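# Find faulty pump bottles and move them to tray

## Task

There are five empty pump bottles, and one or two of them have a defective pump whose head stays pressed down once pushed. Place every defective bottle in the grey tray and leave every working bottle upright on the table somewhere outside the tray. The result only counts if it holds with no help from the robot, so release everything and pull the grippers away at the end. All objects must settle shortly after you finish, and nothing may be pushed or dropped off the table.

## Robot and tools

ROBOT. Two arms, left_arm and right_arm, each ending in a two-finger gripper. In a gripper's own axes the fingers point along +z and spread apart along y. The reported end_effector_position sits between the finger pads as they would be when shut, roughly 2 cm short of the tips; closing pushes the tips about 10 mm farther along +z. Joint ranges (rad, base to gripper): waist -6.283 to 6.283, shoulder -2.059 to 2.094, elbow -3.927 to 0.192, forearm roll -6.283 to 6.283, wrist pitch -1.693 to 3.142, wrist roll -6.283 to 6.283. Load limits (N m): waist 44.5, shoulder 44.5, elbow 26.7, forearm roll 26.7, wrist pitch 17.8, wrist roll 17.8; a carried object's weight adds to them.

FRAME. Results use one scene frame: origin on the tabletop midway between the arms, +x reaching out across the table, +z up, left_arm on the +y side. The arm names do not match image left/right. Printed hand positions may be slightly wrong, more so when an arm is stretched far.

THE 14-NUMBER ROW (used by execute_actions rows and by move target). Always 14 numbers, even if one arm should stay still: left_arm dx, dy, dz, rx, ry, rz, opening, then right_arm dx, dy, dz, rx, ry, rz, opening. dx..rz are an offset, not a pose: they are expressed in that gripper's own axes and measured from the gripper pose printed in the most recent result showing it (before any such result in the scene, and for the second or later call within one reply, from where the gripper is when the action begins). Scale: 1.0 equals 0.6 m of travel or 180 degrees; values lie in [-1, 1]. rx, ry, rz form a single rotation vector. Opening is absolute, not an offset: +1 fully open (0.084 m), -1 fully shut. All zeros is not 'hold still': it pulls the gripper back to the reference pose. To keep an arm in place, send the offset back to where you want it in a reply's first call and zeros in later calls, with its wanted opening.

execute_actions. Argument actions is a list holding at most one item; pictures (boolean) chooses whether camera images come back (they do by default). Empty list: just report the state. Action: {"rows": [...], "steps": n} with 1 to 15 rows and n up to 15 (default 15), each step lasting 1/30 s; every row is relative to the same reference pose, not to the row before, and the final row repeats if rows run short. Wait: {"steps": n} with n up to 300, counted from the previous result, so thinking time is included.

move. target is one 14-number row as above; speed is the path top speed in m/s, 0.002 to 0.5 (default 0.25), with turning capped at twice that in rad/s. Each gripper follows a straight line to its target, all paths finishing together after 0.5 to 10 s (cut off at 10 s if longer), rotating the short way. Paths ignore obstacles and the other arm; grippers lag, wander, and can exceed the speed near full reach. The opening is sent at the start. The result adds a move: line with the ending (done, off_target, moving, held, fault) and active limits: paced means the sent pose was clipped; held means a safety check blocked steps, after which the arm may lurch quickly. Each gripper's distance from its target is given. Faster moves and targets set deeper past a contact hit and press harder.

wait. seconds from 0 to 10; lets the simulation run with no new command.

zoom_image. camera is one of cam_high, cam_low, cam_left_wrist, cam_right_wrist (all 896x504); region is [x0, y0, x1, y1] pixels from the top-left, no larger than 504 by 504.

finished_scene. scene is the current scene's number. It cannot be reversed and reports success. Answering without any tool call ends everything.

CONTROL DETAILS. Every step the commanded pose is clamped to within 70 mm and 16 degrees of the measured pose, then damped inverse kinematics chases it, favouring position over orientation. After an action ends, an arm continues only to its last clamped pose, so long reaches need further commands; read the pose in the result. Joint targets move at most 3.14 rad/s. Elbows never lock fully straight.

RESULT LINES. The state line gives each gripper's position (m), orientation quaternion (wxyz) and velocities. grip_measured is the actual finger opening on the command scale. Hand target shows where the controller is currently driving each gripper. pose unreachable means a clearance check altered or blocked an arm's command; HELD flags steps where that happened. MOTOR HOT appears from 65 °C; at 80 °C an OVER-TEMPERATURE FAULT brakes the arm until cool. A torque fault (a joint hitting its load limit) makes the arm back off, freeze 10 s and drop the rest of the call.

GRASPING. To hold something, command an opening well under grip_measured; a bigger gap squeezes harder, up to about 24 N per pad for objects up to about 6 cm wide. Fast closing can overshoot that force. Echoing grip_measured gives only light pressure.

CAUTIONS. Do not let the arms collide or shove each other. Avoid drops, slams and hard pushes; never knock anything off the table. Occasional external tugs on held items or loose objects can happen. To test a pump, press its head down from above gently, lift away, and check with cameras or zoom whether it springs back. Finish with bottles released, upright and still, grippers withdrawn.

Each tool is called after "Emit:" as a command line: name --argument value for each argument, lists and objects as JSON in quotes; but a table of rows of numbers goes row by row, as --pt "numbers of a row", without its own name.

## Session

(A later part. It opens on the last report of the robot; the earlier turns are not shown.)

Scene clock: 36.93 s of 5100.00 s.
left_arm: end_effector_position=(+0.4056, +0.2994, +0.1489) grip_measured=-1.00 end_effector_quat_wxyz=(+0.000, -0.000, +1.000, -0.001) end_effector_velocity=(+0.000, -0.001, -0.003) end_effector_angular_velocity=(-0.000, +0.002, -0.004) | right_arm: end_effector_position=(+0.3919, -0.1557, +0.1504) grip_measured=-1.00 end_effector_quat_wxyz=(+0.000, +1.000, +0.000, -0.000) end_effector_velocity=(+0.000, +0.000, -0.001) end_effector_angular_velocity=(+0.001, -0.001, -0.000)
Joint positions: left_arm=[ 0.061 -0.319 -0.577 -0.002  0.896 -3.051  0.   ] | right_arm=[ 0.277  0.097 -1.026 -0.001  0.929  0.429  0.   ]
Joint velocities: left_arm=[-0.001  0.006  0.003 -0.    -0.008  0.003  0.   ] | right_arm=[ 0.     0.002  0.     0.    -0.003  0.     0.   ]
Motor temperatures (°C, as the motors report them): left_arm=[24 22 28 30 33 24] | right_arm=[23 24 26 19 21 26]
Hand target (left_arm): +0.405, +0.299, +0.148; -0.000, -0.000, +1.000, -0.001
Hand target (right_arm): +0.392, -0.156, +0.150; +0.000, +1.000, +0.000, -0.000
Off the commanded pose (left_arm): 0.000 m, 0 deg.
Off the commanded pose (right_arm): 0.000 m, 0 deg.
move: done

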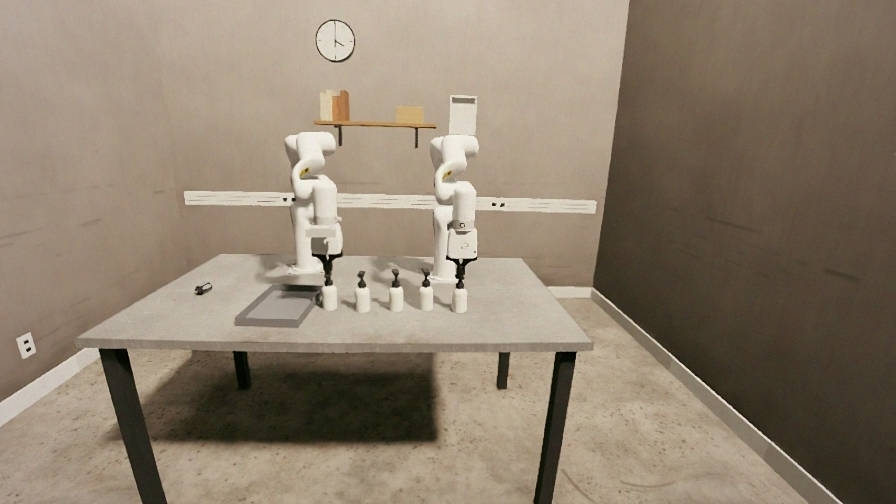

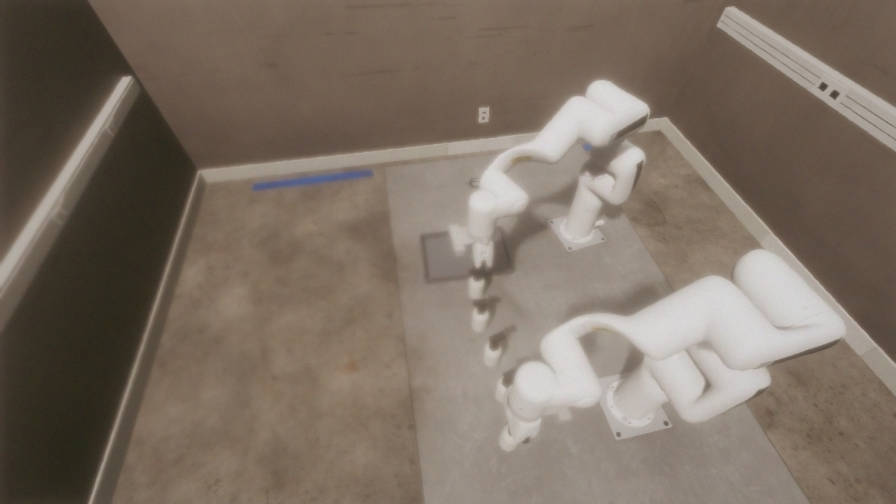

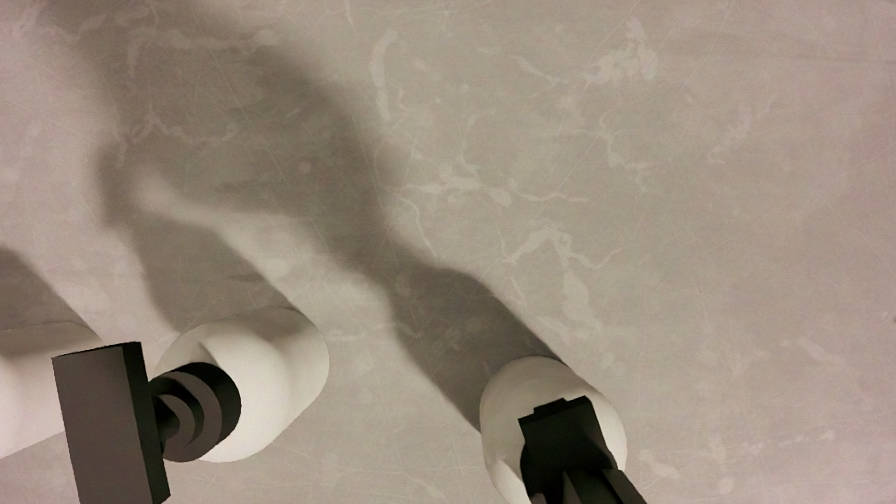

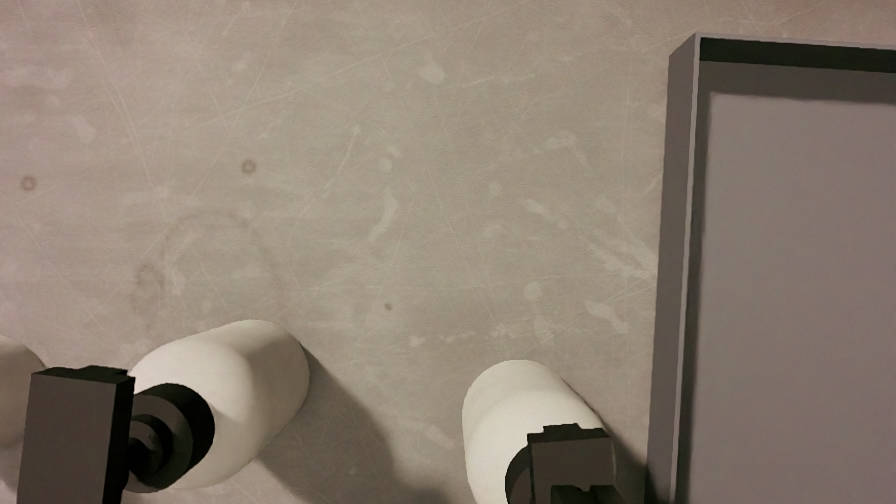

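Emit:
move --target '[-0.011,0.003,0.005,0,0,0,-1,0,0,0.008,0,0,0,-1]' --speed 0.02

Emit:
move --target '[0,0,-0.055,0,0,0,-1,0,0,-0.055,0,0,0,-1]' --speed 0.08

Emit:
move --target '[0.04,-0.188,0,0,0,0,-1,0.03,-0.198,0,0,0,0,-1]'

Emit:
zoom_image --camera "cam_high" --region '[300,240,490,320]'

Scene clock: 44.30 s of 5100.00 s.
left_arm: end_effector_position=(+0.4121, +0.3012, +0.1460) grip_measured=-1.00 end_effector_quat_wxyz=(+0.000, -0.000, +1.000, -0.001) end_effector_velocity=(+0.001, +0.001, -0.001) end_effector_angular_velocity=(-0.000, +0.000, +0.000) | right_arm: end_effector_position=(+0.3924, -0.1555, +0.1466) grip_measured=-1.00 end_effector_quat_wxyz=(-0.000, +1.000, +0.000, +0.001) end_effector_velocity=(-0.000, -0.000, -0.002) end_effector_angular_velocity=(-0.001, +0.000, +0.000)
Joint positions: left_arm=[ 0.065 -0.289 -0.594 -0.002  0.883 -3.048  0.   ] | right_arm=[ 0.278  0.103 -1.02  -0.     0.916  0.429  0.   ]
Joint velocities: left_arm=[ 0.002  0.007 -0.005 -0.    -0.002  0.002  0.   ] | right_arm=[-0.     0.001  0.003 -0.001 -0.004  0.     0.   ]
Motor temperatures (°C, as the motors report them): left_arm=[24 22 28 30 33 24] | right_arm=[23 24 26 19 21 26]
Hand target (left_arm): +0.412, +0.301, +0.146; +0.000, -0.000, +1.000, -0.001
Hand target (right_arm): +0.392, -0.156, +0.146; +0.000, +1.000, +0.000, -0.000
Off the commanded pose (left_arm): 0.000 m, 0 deg.
Off the commanded pose (right_arm): 0.001 m, 0 deg.
After step 90, 3.60 s passed at rest.
move: done

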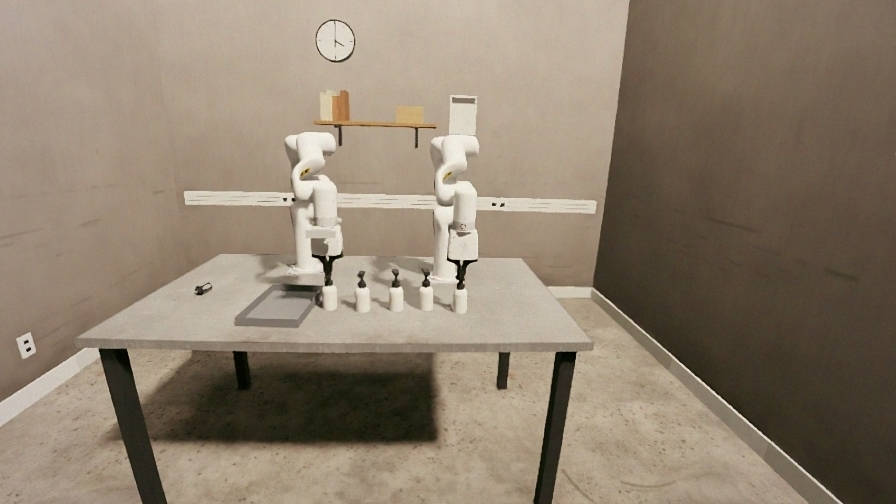

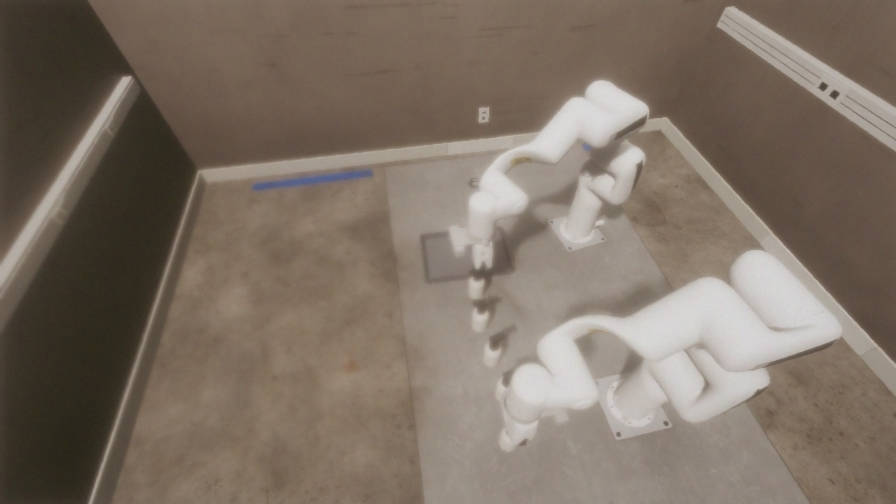

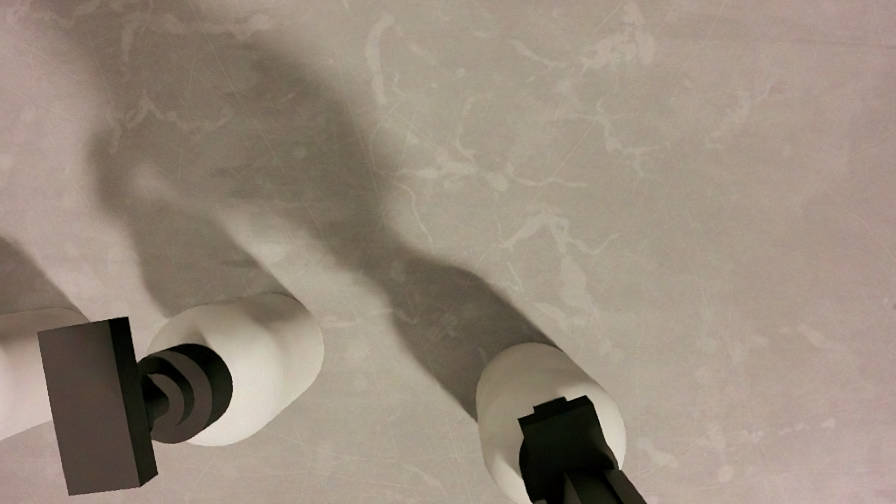

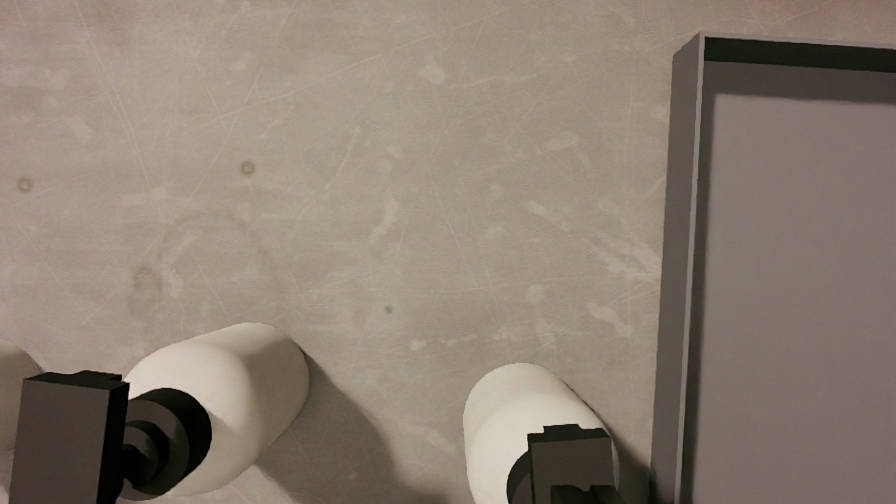

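Scene clock: 45.20 s of 5100.00 s.
left_arm: end_effector_position=(+0.4118, +0.3013, +0.1786) grip_measured=-1.00 end_effector_quat_wxyz=(-0.000, -0.001, +1.000, -0.001) end_effector_velocity=(+0.000, +0.001, +0.004) end_effector_angular_velocity=(+0.001, -0.003, +0.002) | right_arm: end_effector_position=(+0.3923, -0.1556, +0.1790) grip_measured=-1.00 end_effector_quat_wxyz=(+0.000, +1.000, +0.000, +0.000) end_effector_velocity=(+0.000, +0.000, +0.003) end_effector_angular_velocity=(+0.002, -0.002, -0.001)
Joint positions: left_arm=[ 0.065 -0.342 -0.649 -0.002  0.991 -3.048  0.   ] | right_arm=[ 0.277  0.06  -1.068 -0.001  1.007  0.429  0.   ]
Joint velocities: left_arm=[ 0.002 -0.006 -0.005  0.     0.008 -0.     0.   ] | right_arm=[-0.    -0.004 -0.005  0.001  0.006  0.     0.   ]
Motor temperatures (°C, as the motors report them): left_arm=[24 22 28 30 33 24] | right_arm=[23 24 26 19 21 26]
Hand target (left_arm): +0.412, +0.301, +0.179; +0.000, -0.001, +1.000, -0.001
Hand target (right_arm): +0.392, -0.156, +0.180; -0.000, +1.000, +0.000, +0.001
Off the commanded pose (left_arm): 0.001 m, 0 deg.
Off the commanded pose (right_arm): 0.001 m, 0 deg.
move: done

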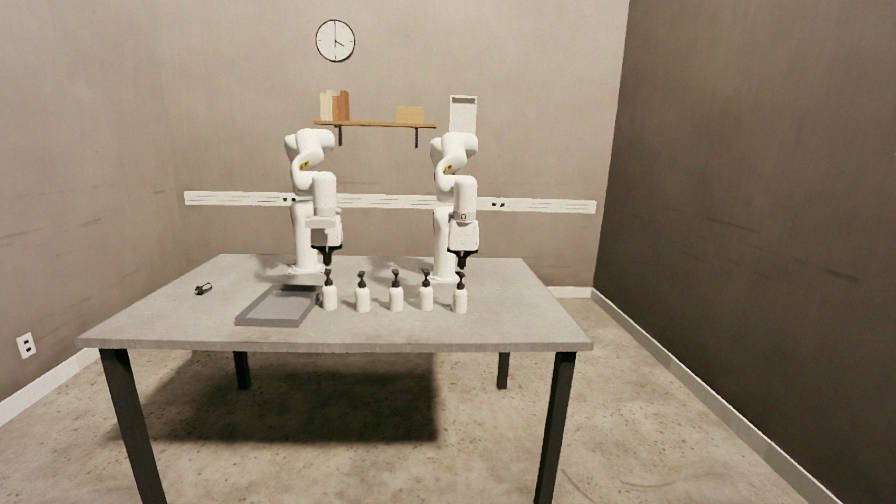

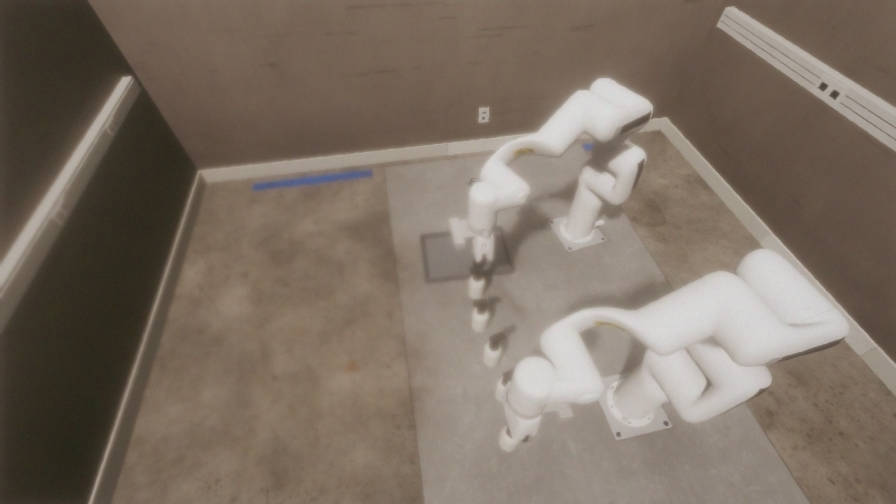

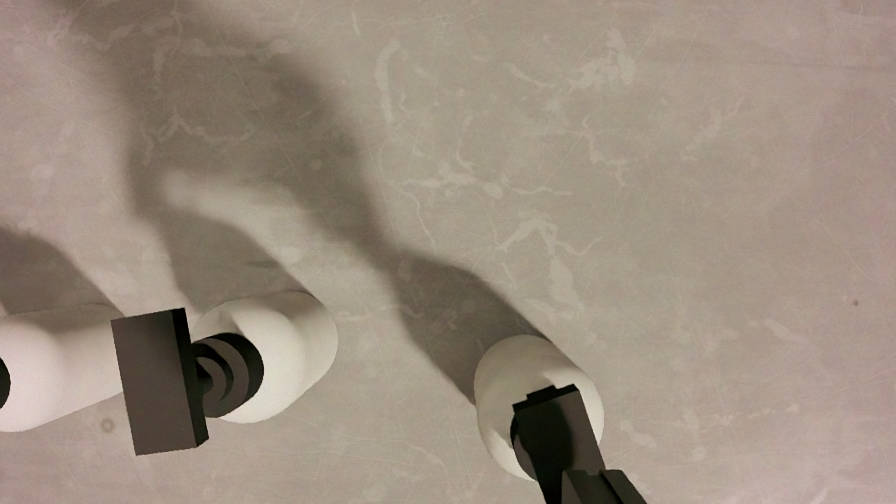

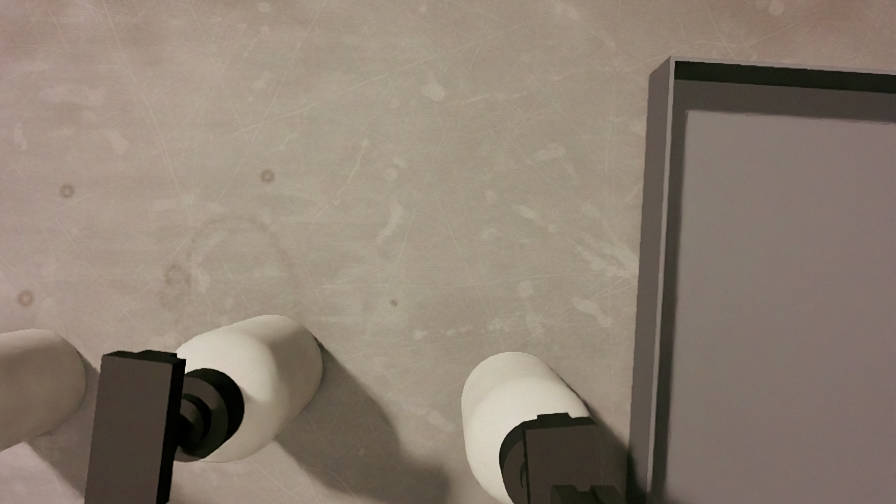

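Scene clock: 46.33 s of 5100.00 s.
left_arm: end_effector_position=(+0.3879, +0.1890, +0.1788) grip_measured=-1.00 end_effector_quat_wxyz=(+0.000, -0.001, +1.000, -0.001) end_effector_velocity=(-0.000, -0.002, -0.000) end_effector_angular_velocity=(+0.002, +0.001, +0.002) | right_arm: end_effector_position=(+0.4102, -0.0372, +0.1793) grip_measured=-1.00 end_effector_quat_wxyz=(-0.000, +1.000, +0.000, +0.001) end_effector_velocity=(+0.001, +0.003, -0.001) end_effector_angular_velocity=(-0.003, +0.003, +0.001)
Joint positions: left_arm=[-0.26  -0.405 -0.597 -0.002  1.001 -3.373  0.   ] | right_arm=[ 0.46   0.307 -1.392 -0.     1.084  0.612  0.   ]
Joint velocities: left_arm=[-0.007  0.003 -0.001  0.002 -0.    -0.01   0.   ] | right_arm=[ 0.003  0.011 -0.015 -0.001  0.008  0.003  0.   ]
Motor temperatures (°C, as the motors report them): left_arm=[24 22 28 30 33 24] | right_arm=[23 24 26 19 21 26]
Hand target (left_arm): +0.388, +0.189, +0.179; +0.000, -0.001, +1.000, -0.001
Hand target (right_arm): +0.410, -0.037, +0.179; -0.000, +1.000, +0.000, +0.001
Off the commanded pose (left_arm): 0.001 m, 0 deg.
Off the commanded pose (right_arm): 0.000 m, 0 deg.
move: done

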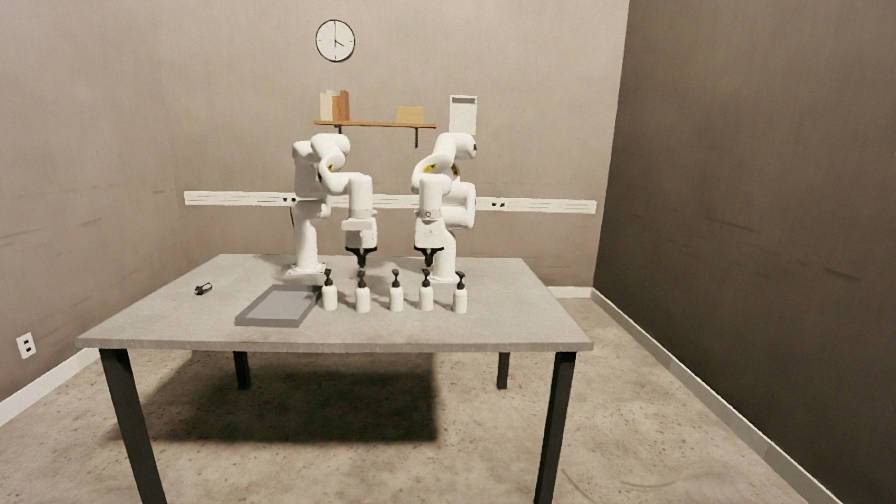

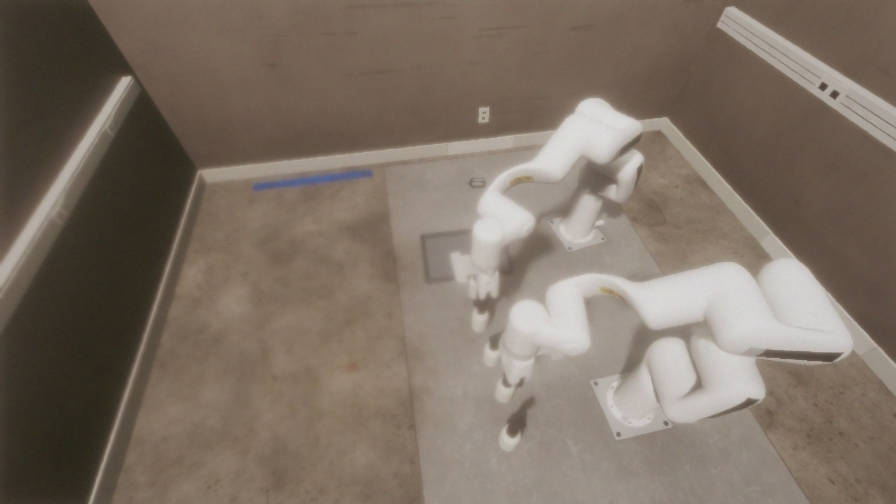

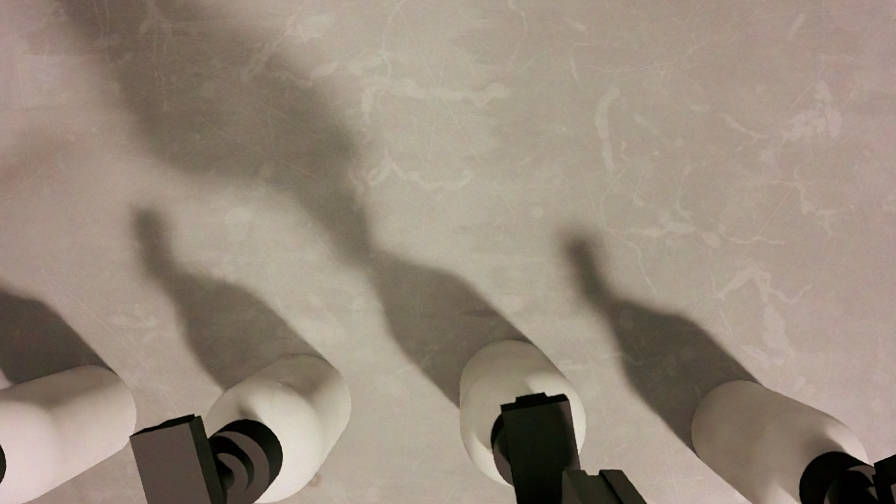

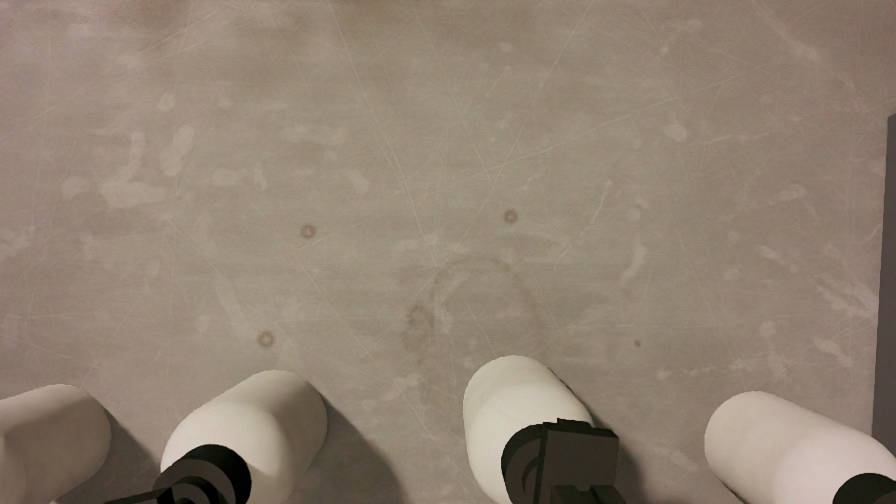

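Region (300, 240, 490, 320) of cam_high's 896x504 image, scaled by 2.653, with more detail than that image has; it fills the top 212 rows of this view, and the rest is white.

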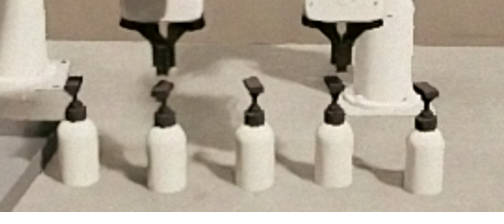

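Emit:
move --target '[0.004,-0.015,0.018,0,0,0,-1,0,0,0.018,0,0,0,-1]' --speed 0.06

Emit:
move --target '[0,0,0.038,0,0,0,-1,0,0,0.036,0,0,0,-1]' --speed 0.03

Emit:
move --target '[0,0,-0.05,0,0,0,-1,0,0,-0.06,0,0,0,-1]' --speed 0.08

Emit:
move --target '[-0.012,-0.178,0,0,0,0,-1,0,0.25,-0.05,0,0,0,-1]'

Emit:
zoom_image --camera "cam_high" --region '[300,240,490,320]'

Scene clock: 55.90 s of 5100.00 s.
left_arm: end_effector_position=(+0.3856, +0.1802, +0.1683) grip_measured=-1.00 end_effector_quat_wxyz=(+0.000, -0.001, +1.000, -0.001) end_effector_velocity=(+0.000, -0.002, -0.001) end_effector_angular_velocity=(-0.000, -0.002, +0.000) | right_arm: end_effector_position=(+0.4102, -0.0371, +0.1688) grip_measured=-1.00 end_effector_quat_wxyz=(-0.000, +1.000, +0.000, +0.001) end_effector_velocity=(+0.001, +0.001, -0.001) end_effector_angular_velocity=(+0.002, -0.004, +0.000)
Joint positions: left_arm=[-0.287 -0.39  -0.577 -0.002  0.966 -3.4    0.   ] | right_arm=[ 0.46   0.317 -1.375 -0.     1.057  0.612  0.   ]
Joint velocities: left_arm=[-0.004  0.002  0.003  0.    -0.007 -0.005  0.   ] | right_arm=[ 0.     0.     0.002 -0.    -0.007  0.     0.   ]
Motor temperatures (°C, as the motors report them): left_arm=[24 22 29 30 33 24] | right_arm=[23 24 26 19 21 26]
Hand target (left_arm): +0.386, +0.180, +0.168; +0.000, -0.001, +1.000, -0.001
Hand target (right_arm): +0.410, -0.037, +0.169; -0.000, +1.000, +0.000, +0.001
Off the commanded pose (left_arm): 0.000 m, 0 deg.
Off the commanded pose (right_arm): 0.000 m, 0 deg.
After step 90, 5.77 s passed at rest.
move: done

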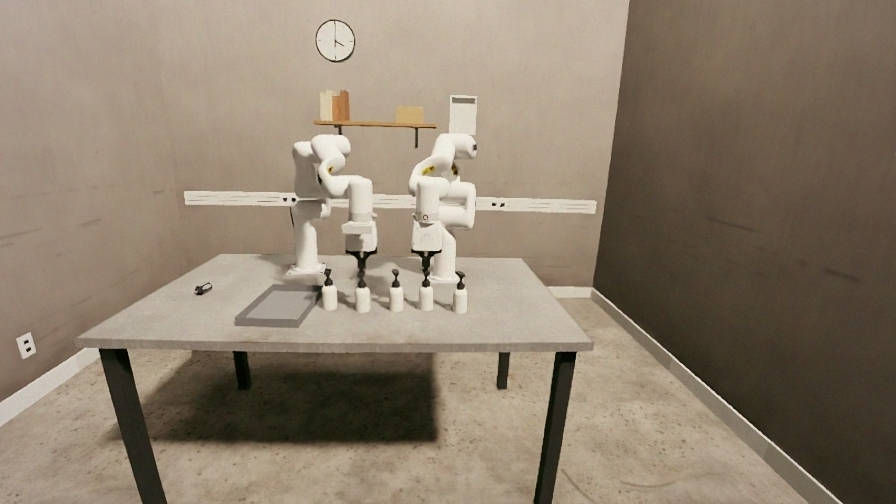

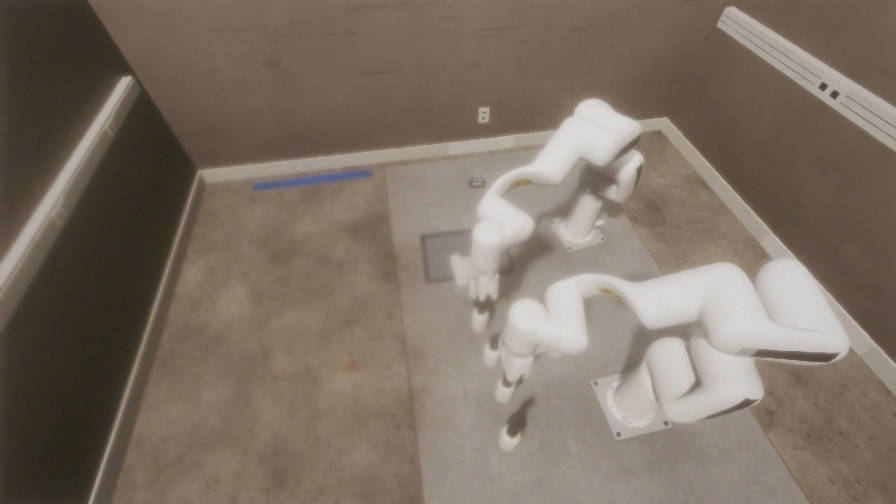

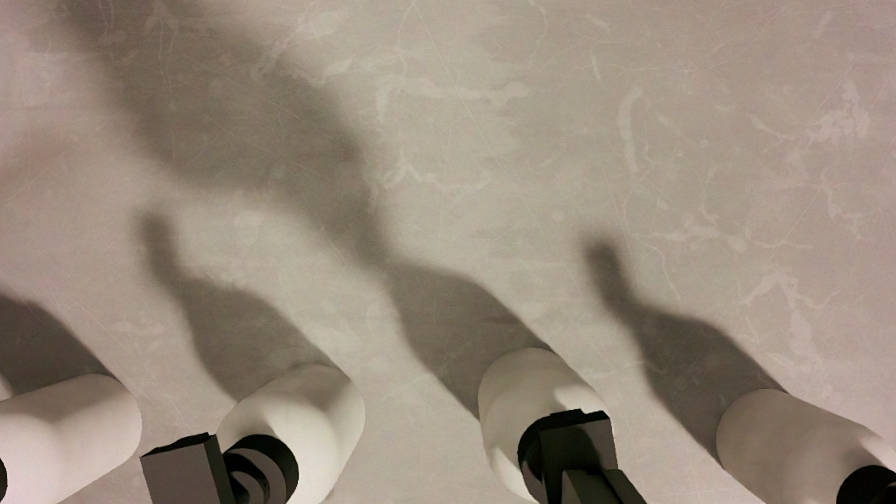

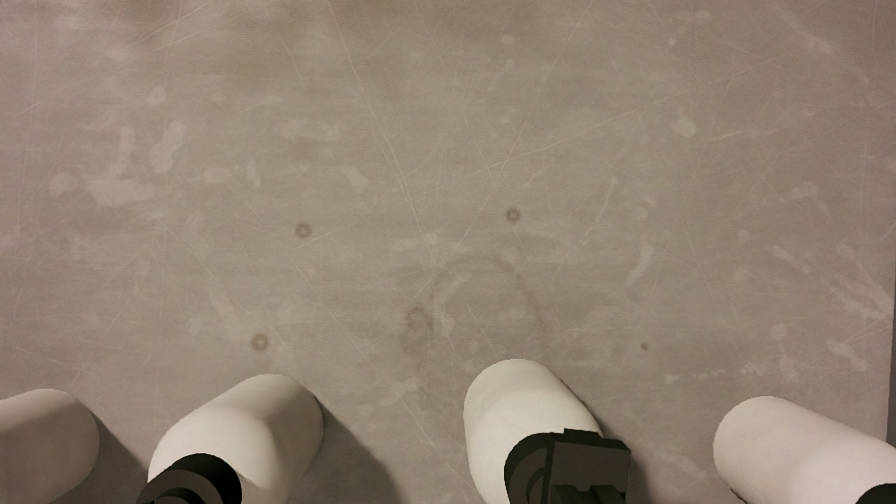

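Scene clock: 57.00 s of 5100.00 s.
left_arm: end_effector_position=(+0.3860, +0.1800, +0.1462) grip_measured=-1.00 end_effector_quat_wxyz=(+0.001, -0.001, +1.000, -0.001) end_effector_velocity=(+0.002, -0.000, +0.000) end_effector_angular_velocity=(-0.002, -0.008, -0.001) | right_arm: end_effector_position=(+0.4102, -0.0371, +0.1475) grip_measured=-1.00 end_effector_quat_wxyz=(-0.000, +1.000, +0.000, +0.001) end_effector_velocity=(+0.000, +0.000, -0.001) end_effector_angular_velocity=(+0.001, -0.001, -0.000)
Joint positions: left_arm=[-0.287 -0.351 -0.54  -0.002  0.889 -3.4    0.   ] | right_arm=[ 0.46   0.341 -1.345 -0.     1.003  0.612  0.   ]
Joint velocities: left_arm=[ 0.     0.     0.001 -0.    -0.009  0.002  0.   ] | right_arm=[-0.     0.001  0.002  0.    -0.005  0.     0.   ]
Motor temperatures (°C, as the motors report them): left_arm=[24 22 29 30 33 24] | right_arm=[23 24 27 19 21 26]
Hand target (left_arm): +0.386, +0.180, +0.145; +0.000, -0.001, +1.000, -0.001
Hand target (right_arm): +0.410, -0.037, +0.147; -0.000, +1.000, +0.000, +0.001
Off the commanded pose (left_arm): 0.001 m, 0 deg.
Off the commanded pose (right_arm): 0.000 m, 0 deg.
move: done

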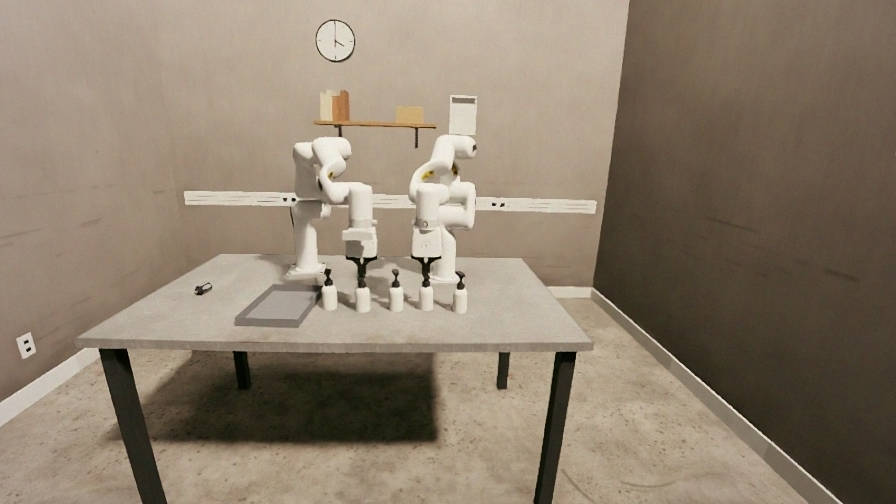

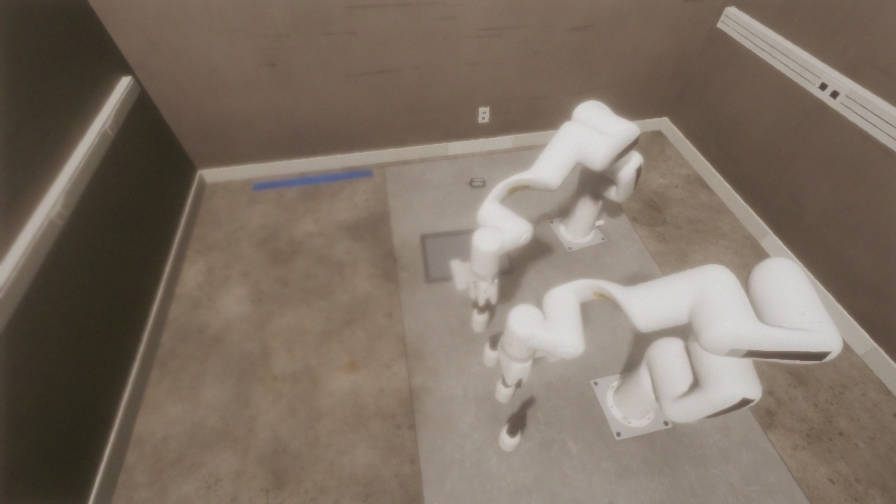

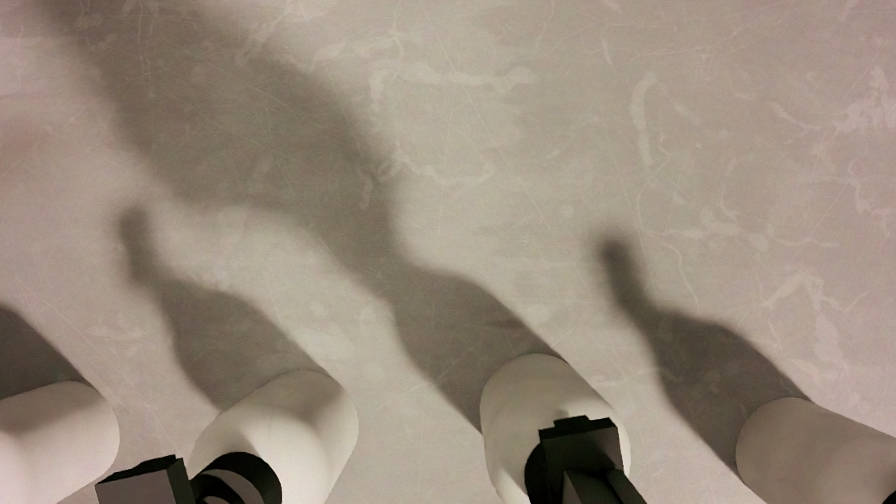

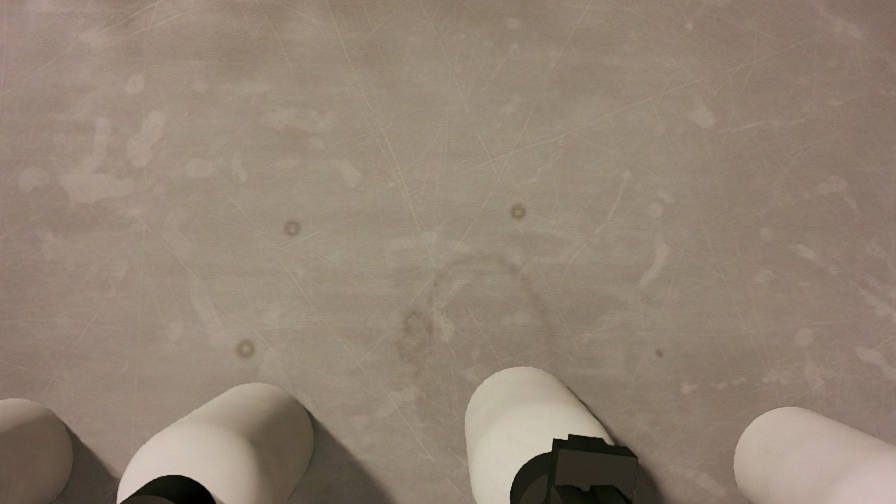

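Scene clock: 57.87 s of 5100.00 s.
left_arm: end_effector_position=(+0.3858, +0.1801, +0.1757) grip_measured=-1.00 end_effector_quat_wxyz=(+0.000, -0.001, +1.000, -0.001) end_effector_velocity=(-0.000, -0.000, +0.003) end_effector_angular_velocity=(+0.001, +0.001, -0.003) | right_arm: end_effector_position=(+0.4101, -0.0372, +0.1828) grip_measured=-1.00 end_effector_quat_wxyz=(-0.000, +1.000, +0.000, +0.000) end_effector_velocity=(+0.001, +0.000, +0.004) end_effector_angular_velocity=(-0.000, -0.001, +0.000)
Joint positions: left_arm=[-0.286 -0.401 -0.591 -0.002  0.99  -3.4    0.   ] | right_arm=[ 0.46   0.304 -1.398 -0.001  1.093  0.612  0.   ]
Joint velocities: left_arm=[-0.001 -0.004 -0.006  0.001  0.01   0.002  0.   ] | right_arm=[-0.    -0.002 -0.008 -0.001  0.009  0.     0.   ]
Motor temperatures (°C, as the motors report them): left_arm=[24 22 29 30 33 24] | right_arm=[23 24 27 19 21 26]
Hand target (left_arm): +0.386, +0.180, +0.176; +0.001, -0.001, +1.000, -0.001
Hand target (right_arm): +0.410, -0.037, +0.183; -0.000, +1.000, +0.000, +0.001
Off the commanded pose (left_arm): 0.000 m, 0 deg.
Off the commanded pose (right_arm): 0.001 m, 0 deg.
move: done

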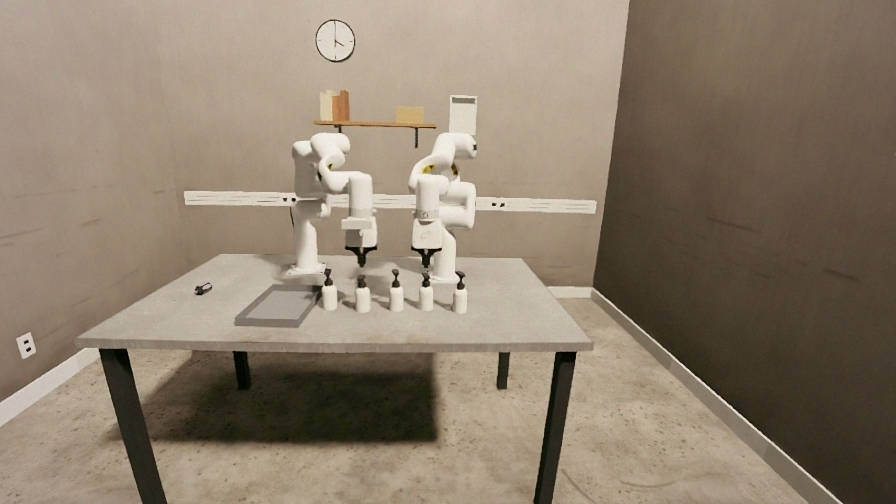

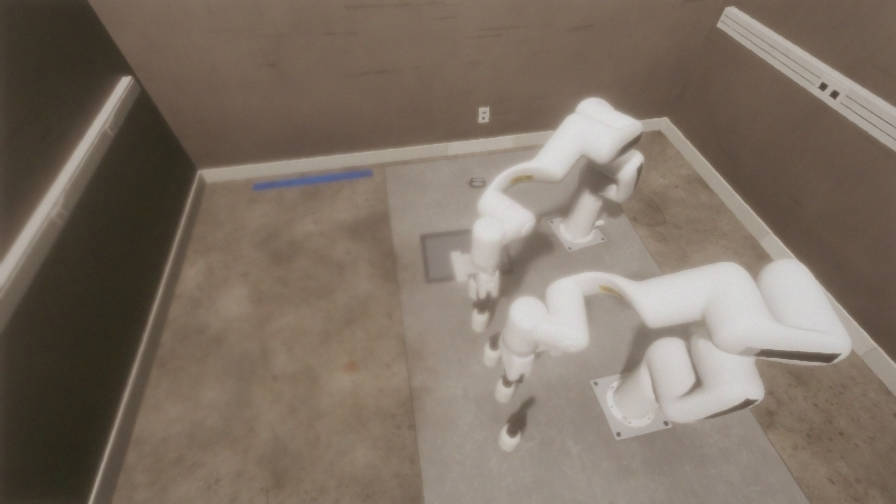

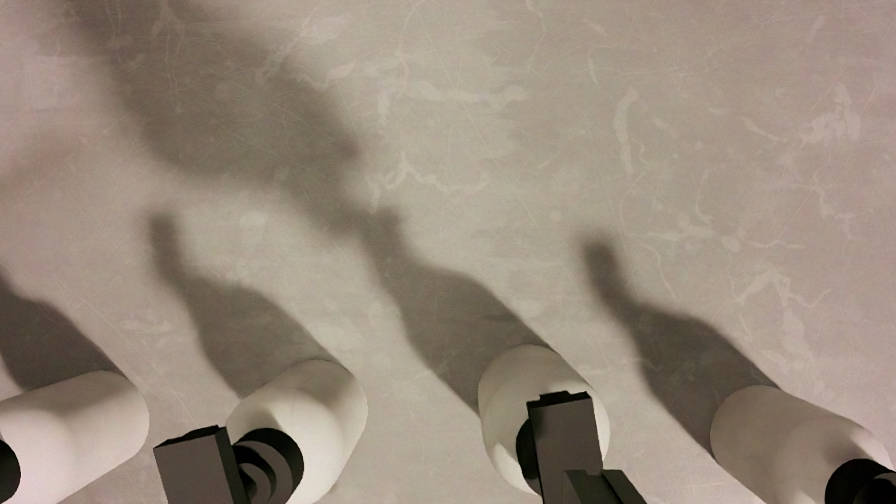

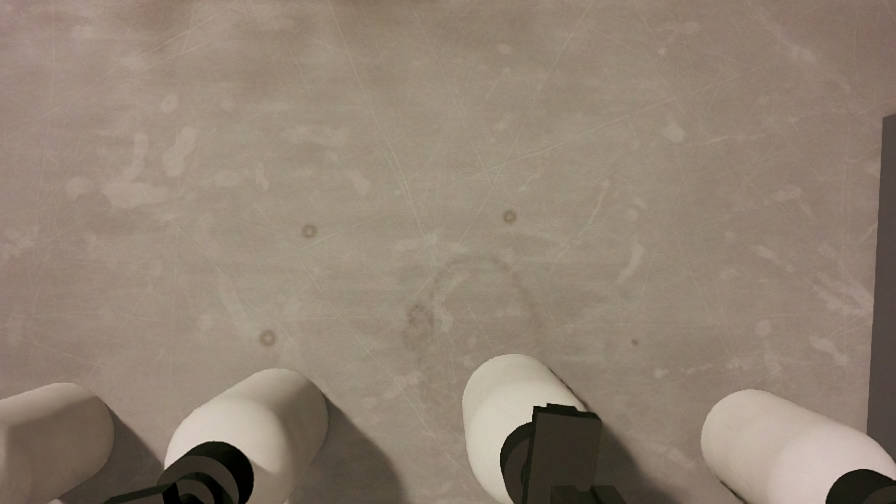

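Scene clock: 59.13 s of 5100.00 s.
left_arm: end_effector_position=(+0.3931, +0.0737, +0.1761) grip_measured=-1.00 end_effector_quat_wxyz=(+0.001, -0.001, +1.000, -0.001) end_effector_velocity=(+0.000, -0.001, -0.001) end_effector_angular_velocity=(+0.002, +0.002, -0.000) | right_arm: end_effector_position=(+0.4101, -0.1869, +0.2123) grip_measured=-1.00 end_effector_quat_wxyz=(+0.000, +1.000, +0.000, +0.000) end_effector_velocity=(+0.000, -0.002, +0.001) end_effector_angular_velocity=(+0.002, -0.002, -0.001)
Joint positions: left_arm=[-0.548 -0.227 -0.745 -0.001  0.971 -3.662  0.   ] | right_arm=[ 0.203  0.042 -1.145 -0.001  1.103  0.355  0.   ]
Joint velocities: left_arm=[-0.003  0.006 -0.004  0.001  0.001 -0.003  0.   ] | right_arm=[-0.006 -0.005  0.002  0.001 -0.    -0.005  0.   ]
Motor temperatures (°C, as the motors report them): left_arm=[24 22 29 30 33 24] | right_arm=[23 24 27 19 21 26]
Hand target (left_arm): +0.393, +0.073, +0.176; +0.001, -0.001, +1.000, -0.001
Hand target (right_arm): +0.410, -0.187, +0.213; +0.000, +1.000, +0.000, +0.000
Off the commanded pose (left_arm): 0.000 m, 0 deg.
Off the commanded pose (right_arm): 0.001 m, 0 deg.
move: done

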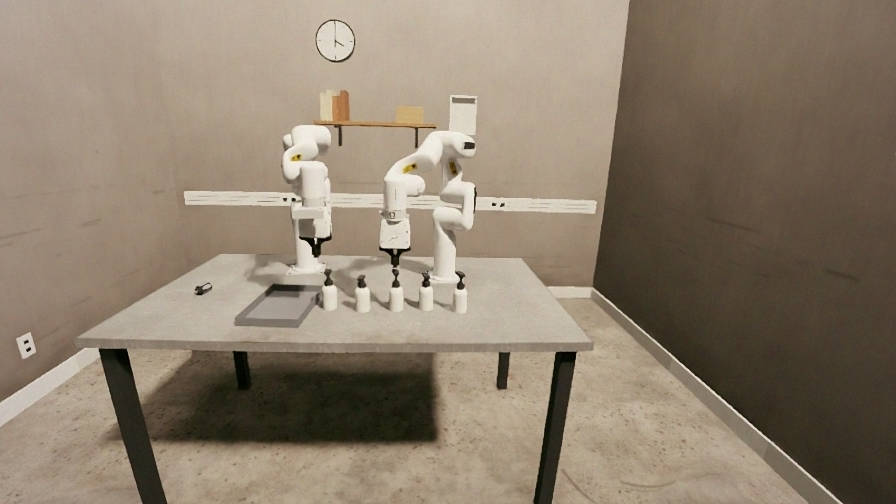

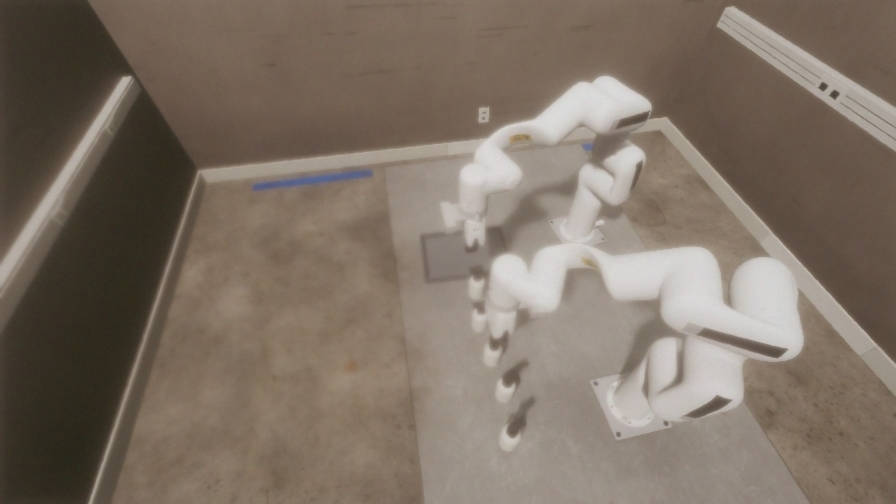

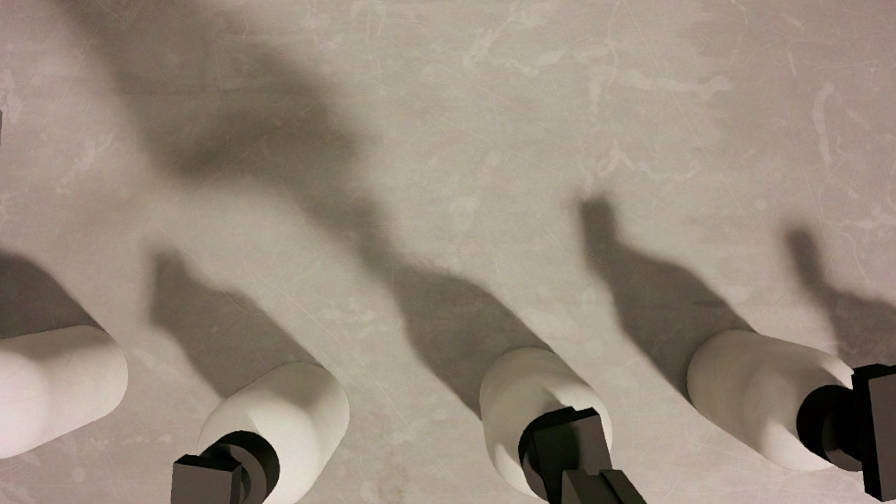

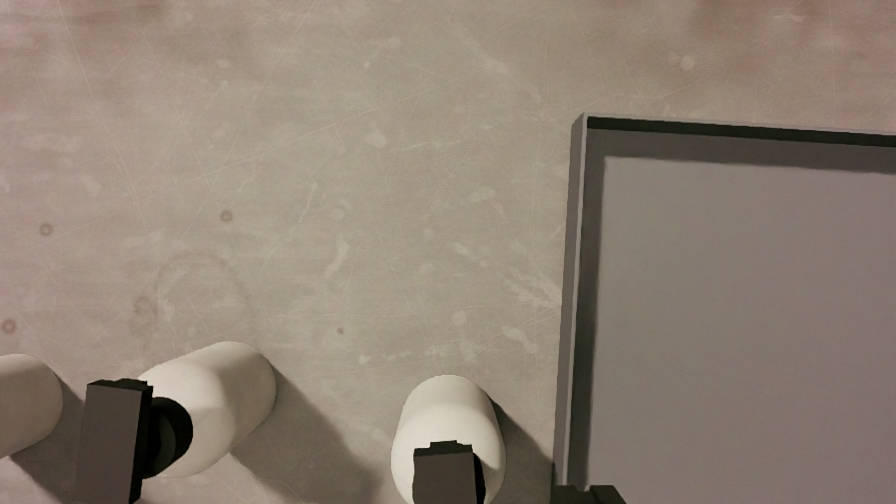

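Region (300, 240, 490, 320) of cam_high's 896x504 image, scaled by 2.653, with more detail than that image has; it fills the top 212 rows of this view, and the rest is white.

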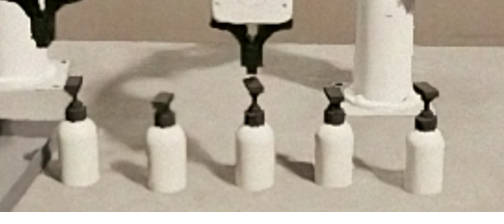

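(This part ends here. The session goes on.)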